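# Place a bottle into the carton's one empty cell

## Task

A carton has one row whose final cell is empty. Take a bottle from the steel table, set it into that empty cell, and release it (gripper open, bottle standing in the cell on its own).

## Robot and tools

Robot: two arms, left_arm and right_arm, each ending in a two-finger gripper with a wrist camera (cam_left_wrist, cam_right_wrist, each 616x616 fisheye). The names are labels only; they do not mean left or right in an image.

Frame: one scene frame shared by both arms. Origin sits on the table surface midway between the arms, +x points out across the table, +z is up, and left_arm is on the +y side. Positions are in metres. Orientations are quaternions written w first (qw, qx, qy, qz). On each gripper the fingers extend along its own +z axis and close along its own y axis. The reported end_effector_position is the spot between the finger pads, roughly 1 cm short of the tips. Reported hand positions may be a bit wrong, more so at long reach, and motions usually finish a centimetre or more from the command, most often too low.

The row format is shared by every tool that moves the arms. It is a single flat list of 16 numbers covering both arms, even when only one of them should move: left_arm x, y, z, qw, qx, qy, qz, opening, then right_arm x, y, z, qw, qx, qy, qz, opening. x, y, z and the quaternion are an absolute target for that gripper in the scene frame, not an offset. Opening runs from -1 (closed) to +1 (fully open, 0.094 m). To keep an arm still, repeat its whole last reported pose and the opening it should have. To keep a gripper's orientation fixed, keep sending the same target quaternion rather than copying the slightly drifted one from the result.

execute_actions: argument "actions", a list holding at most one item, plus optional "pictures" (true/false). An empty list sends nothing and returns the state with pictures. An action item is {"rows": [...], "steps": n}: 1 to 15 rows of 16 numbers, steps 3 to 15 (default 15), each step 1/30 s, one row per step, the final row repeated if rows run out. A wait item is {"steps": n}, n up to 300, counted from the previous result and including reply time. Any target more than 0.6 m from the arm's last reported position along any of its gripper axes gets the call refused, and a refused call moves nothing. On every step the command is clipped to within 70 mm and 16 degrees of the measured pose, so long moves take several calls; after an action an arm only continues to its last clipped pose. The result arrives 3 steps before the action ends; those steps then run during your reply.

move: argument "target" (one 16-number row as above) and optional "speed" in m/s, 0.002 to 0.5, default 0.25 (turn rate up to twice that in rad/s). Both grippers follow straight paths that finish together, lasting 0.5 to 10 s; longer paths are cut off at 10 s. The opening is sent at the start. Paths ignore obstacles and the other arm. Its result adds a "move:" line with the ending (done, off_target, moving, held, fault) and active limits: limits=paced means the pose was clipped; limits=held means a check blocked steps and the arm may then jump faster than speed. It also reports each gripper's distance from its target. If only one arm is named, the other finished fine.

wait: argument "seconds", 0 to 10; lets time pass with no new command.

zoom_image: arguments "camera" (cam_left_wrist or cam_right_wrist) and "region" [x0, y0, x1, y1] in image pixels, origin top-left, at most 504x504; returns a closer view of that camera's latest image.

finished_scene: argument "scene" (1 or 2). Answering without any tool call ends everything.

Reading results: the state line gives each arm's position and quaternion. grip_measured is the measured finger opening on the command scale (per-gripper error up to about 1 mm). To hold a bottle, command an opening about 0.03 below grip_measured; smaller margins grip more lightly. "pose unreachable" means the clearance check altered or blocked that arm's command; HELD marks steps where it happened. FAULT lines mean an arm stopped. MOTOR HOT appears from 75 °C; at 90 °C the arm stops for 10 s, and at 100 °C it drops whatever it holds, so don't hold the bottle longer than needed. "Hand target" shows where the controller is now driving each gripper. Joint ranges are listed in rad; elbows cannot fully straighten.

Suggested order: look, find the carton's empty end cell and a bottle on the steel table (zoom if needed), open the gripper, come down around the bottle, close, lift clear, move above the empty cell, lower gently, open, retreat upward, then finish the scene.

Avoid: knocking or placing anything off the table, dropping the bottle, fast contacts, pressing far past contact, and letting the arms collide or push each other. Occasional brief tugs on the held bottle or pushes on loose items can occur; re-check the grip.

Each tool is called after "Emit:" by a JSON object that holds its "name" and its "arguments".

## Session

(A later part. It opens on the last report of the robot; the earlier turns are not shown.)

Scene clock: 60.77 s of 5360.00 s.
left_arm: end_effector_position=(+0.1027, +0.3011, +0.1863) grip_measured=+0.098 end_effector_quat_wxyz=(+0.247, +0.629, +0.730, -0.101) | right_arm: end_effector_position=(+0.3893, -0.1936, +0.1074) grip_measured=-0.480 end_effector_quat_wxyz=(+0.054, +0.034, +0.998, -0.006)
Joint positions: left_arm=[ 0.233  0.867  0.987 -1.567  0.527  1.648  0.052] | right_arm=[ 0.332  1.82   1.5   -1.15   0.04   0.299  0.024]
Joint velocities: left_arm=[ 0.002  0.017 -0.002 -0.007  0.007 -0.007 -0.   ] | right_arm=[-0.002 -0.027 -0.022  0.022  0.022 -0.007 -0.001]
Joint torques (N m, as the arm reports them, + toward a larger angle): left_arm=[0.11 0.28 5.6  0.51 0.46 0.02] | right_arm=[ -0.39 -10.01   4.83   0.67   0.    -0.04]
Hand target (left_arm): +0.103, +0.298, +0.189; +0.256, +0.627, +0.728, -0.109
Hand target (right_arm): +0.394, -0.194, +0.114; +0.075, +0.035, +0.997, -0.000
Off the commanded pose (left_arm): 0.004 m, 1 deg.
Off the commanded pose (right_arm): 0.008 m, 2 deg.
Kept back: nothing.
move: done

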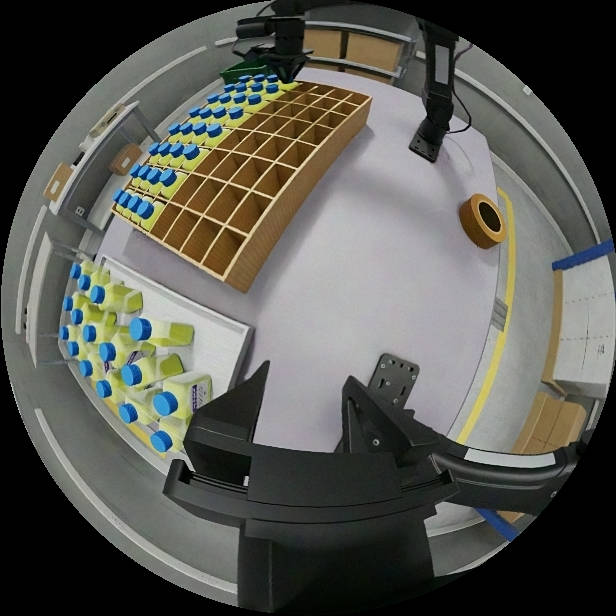

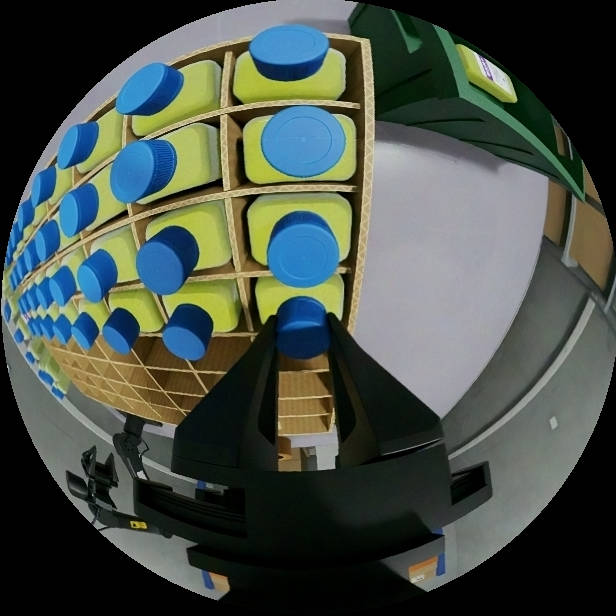

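Emit:
{"name": "move", "arguments": {"target": [0.1034,0.2975,0.1886,0.256,0.627,0.728,-0.109,0.1, 0.394,-0.194,0.109,0.075,0.035,0.997,0.0,-0.515], "speed": 0.015}}

Emit:
{"name": "move", "arguments": {"target": [0.1034,0.2975,0.1886,0.256,0.627,0.728,-0.109,0.1, 0.394,-0.194,0.112,0.075,0.035,0.997,0.0,-0.15]}}

Emit:
{"name": "move", "arguments": {"target": [0.1034,0.2975,0.1886,0.256,0.627,0.728,-0.109,0.1, 0.39,-0.194,0.17,0.075,0.035,0.997,0.0,-0.15], "speed": 0.1}}

Scene clock: 62.60 s of 5360.00 s.
left_arm: end_effector_position=(+0.1027, +0.3012, +0.1863) grip_measured=+0.098 end_effector_quat_wxyz=(+0.247, +0.629, +0.730, -0.101) | right_arm: end_effector_position=(+0.3911, -0.1932, +0.1063) grip_measured=-0.480 end_effector_quat_wxyz=(+0.060, +0.034, +0.998, -0.004)
Joint positions: left_arm=[ 0.233  0.867  0.987 -1.567  0.527  1.648  0.052] | right_arm=[ 0.332  1.815  1.489 -1.13   0.04   0.299  0.024]
Joint velocities: left_arm=[ 0.012 -0.002 -0.002 -0.007  0.007 -0.022  0.   ] | right_arm=[ 0.007 -0.012 -0.012 -0.007  0.007 -0.066 -0.002]
Joint torques (N m, as the arm reports them, + toward a larger angle): left_arm=[0.1  0.24 5.63 0.52 0.47 0.03] | right_arm=[-0.4  -9.59  4.2   0.73  0.02 -0.06]
Hand target (left_arm): +0.103, +0.298, +0.189; +0.256, +0.627, +0.728, -0.109
Hand target (right_arm): +0.394, -0.194, +0.109; +0.075, +0.035, +0.997, -0.000
Off the commanded pose (left_arm): 0.004 m, 1 deg.
Off the commanded pose (right_arm): 0.004 m, 2 deg.
Kept back: nothing.
move: done

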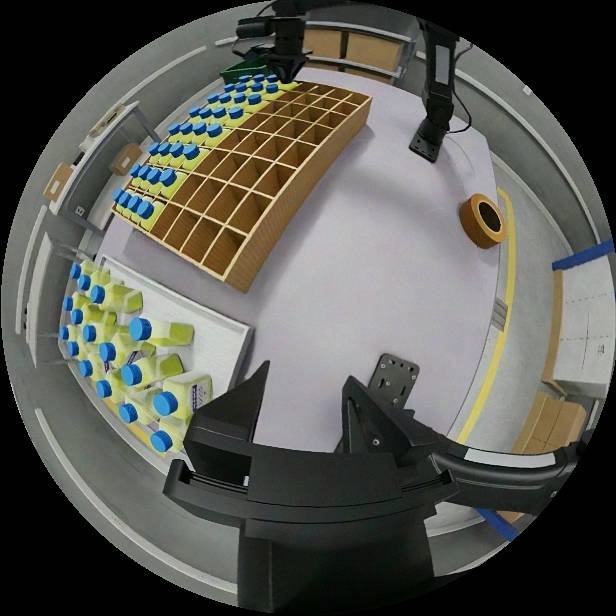

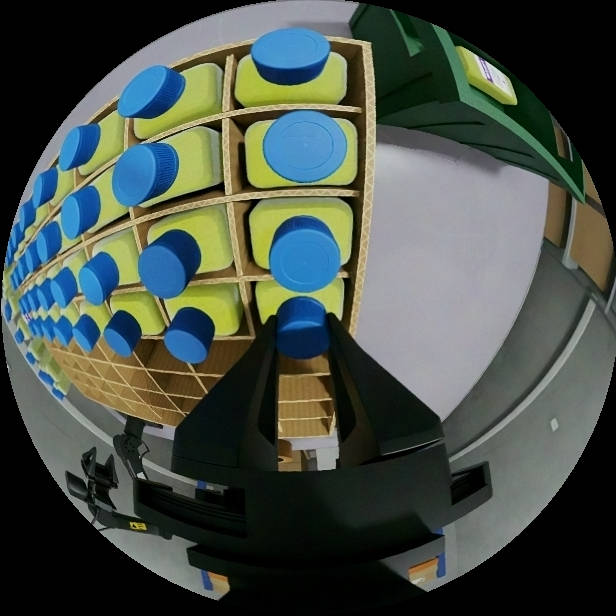

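Scene clock: 63.30 s of 5360.00 s.
left_arm: end_effector_position=(+0.1027, +0.3012, +0.1863) grip_measured=+0.098 end_effector_quat_wxyz=(+0.247, +0.629, +0.730, -0.101) | right_arm: end_effector_position=(+0.3911, -0.1932, +0.1063) grip_measured=-0.153 end_effector_quat_wxyz=(+0.060, +0.034, +0.998, -0.004)
Joint positions: left_arm=[ 0.233  0.867  0.987 -1.567  0.527  1.648  0.052] | right_arm=[ 0.332  1.815  1.489 -1.13   0.04   0.299  0.04 ]
Joint velocities: left_arm=[ 0.002 -0.017 -0.007 -0.051  0.007 -0.037  0.001] | right_arm=[-0.002  0.002 -0.012 -0.051  0.007 -0.081 -0.001]
Joint torques (N m, as the arm reports them, + toward a larger angle): left_arm=[0.07 0.29 5.62 0.51 0.48 0.02] | right_arm=[-0.36 -9.61  4.98  0.64  0.   -0.04]
Hand target (left_arm): +0.103, +0.298, +0.189; +0.256, +0.627, +0.728, -0.109
Hand target (right_arm): +0.394, -0.194, +0.112; +0.075, +0.035, +0.997, -0.000
Off the commanded pose (left_arm): 0.004 m, 1 deg.
Off the commanded pose (right_arm): 0.006 m, 2 deg.
Kept back: nothing.
move: done

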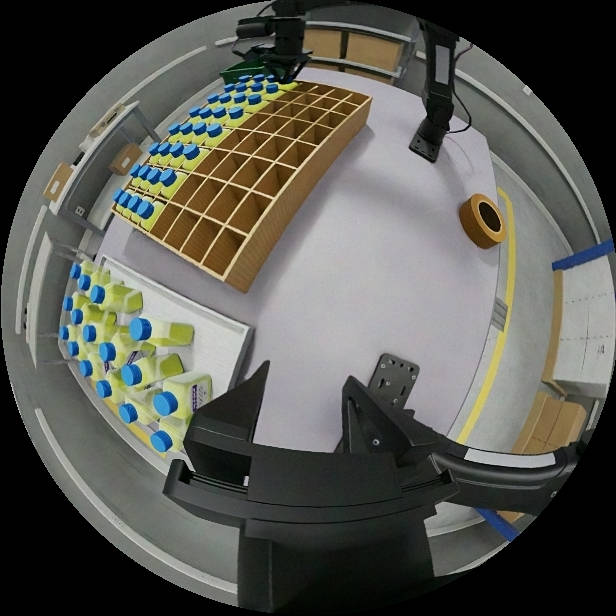

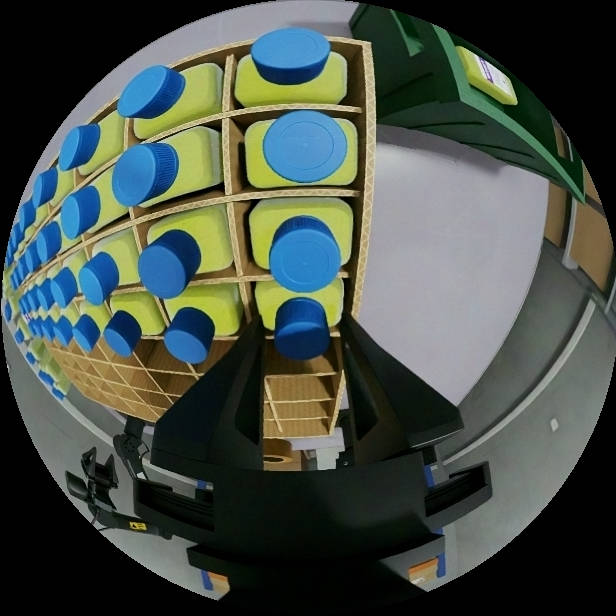

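Scene clock: 64.53 s of 5360.00 s.
left_arm: end_effector_position=(+0.1027, +0.3011, +0.1863) grip_measured=+0.098 end_effector_quat_wxyz=(+0.247, +0.629, +0.730, -0.101) | right_arm: end_effector_position=(+0.3909, -0.1932, +0.1585) grip_measured=-0.153 end_effector_quat_wxyz=(+0.066, +0.034, +0.997, -0.003)
Joint positions: left_arm=[ 0.233  0.867  0.987 -1.567  0.527  1.648  0.052] | right_arm=[ 0.332  1.806  1.683 -1.321  0.04   0.299  0.04 ]
Joint velocities: left_arm=[-0.017 -0.007 -0.002 -0.037 -0.066 -0.066  0.001] | right_arm=[-0.002 -0.012 -0.002 -0.037  0.007 -0.051  0.001]
Joint torques (N m, as the arm reports them, + toward a larger angle): left_arm=[0.09 0.23 5.57 0.51 0.45 0.03] | right_arm=[-0.23 -9.23  7.29  0.34  0.02 -0.02]
Hand target (left_arm): +0.103, +0.298, +0.189; +0.256, +0.627, +0.728, -0.109
Hand target (right_arm): +0.390, -0.194, +0.170; +0.075, +0.035, +0.997, +0.000
Off the commanded pose (left_arm): 0.004 m, 1 deg.
Off the commanded pose (right_arm): 0.012 m, 1 deg.
Kept back: nothing.
move: off_target (right_arm)

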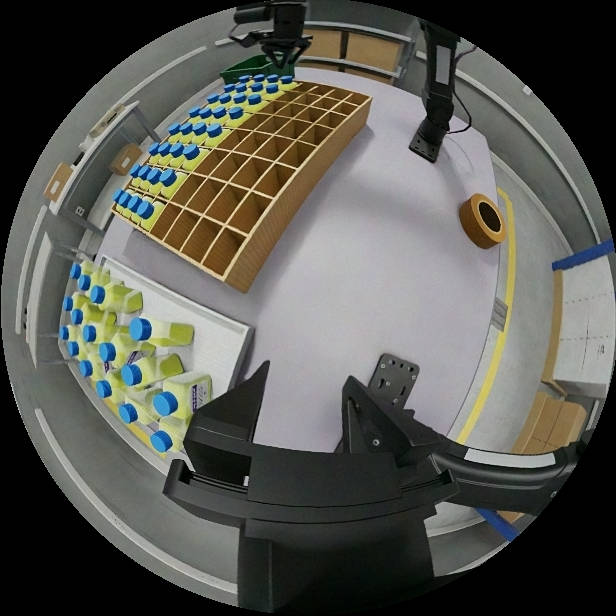

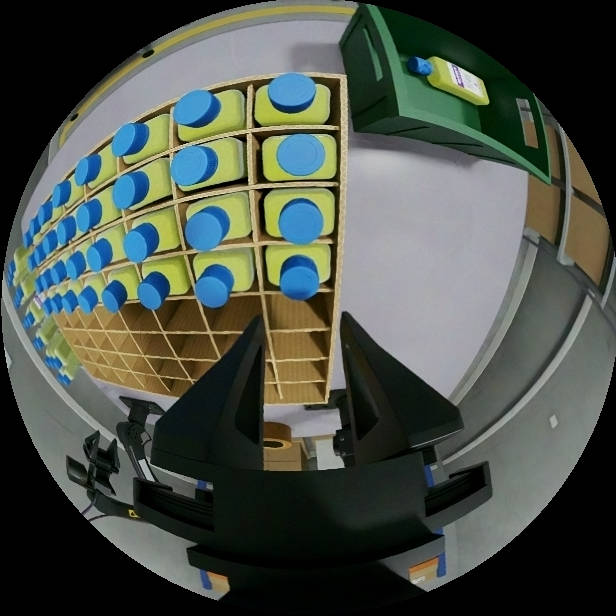

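Emit:
{"name": "finished_scene", "arguments": {"scene": 1}}

The scene is finished: the task was done.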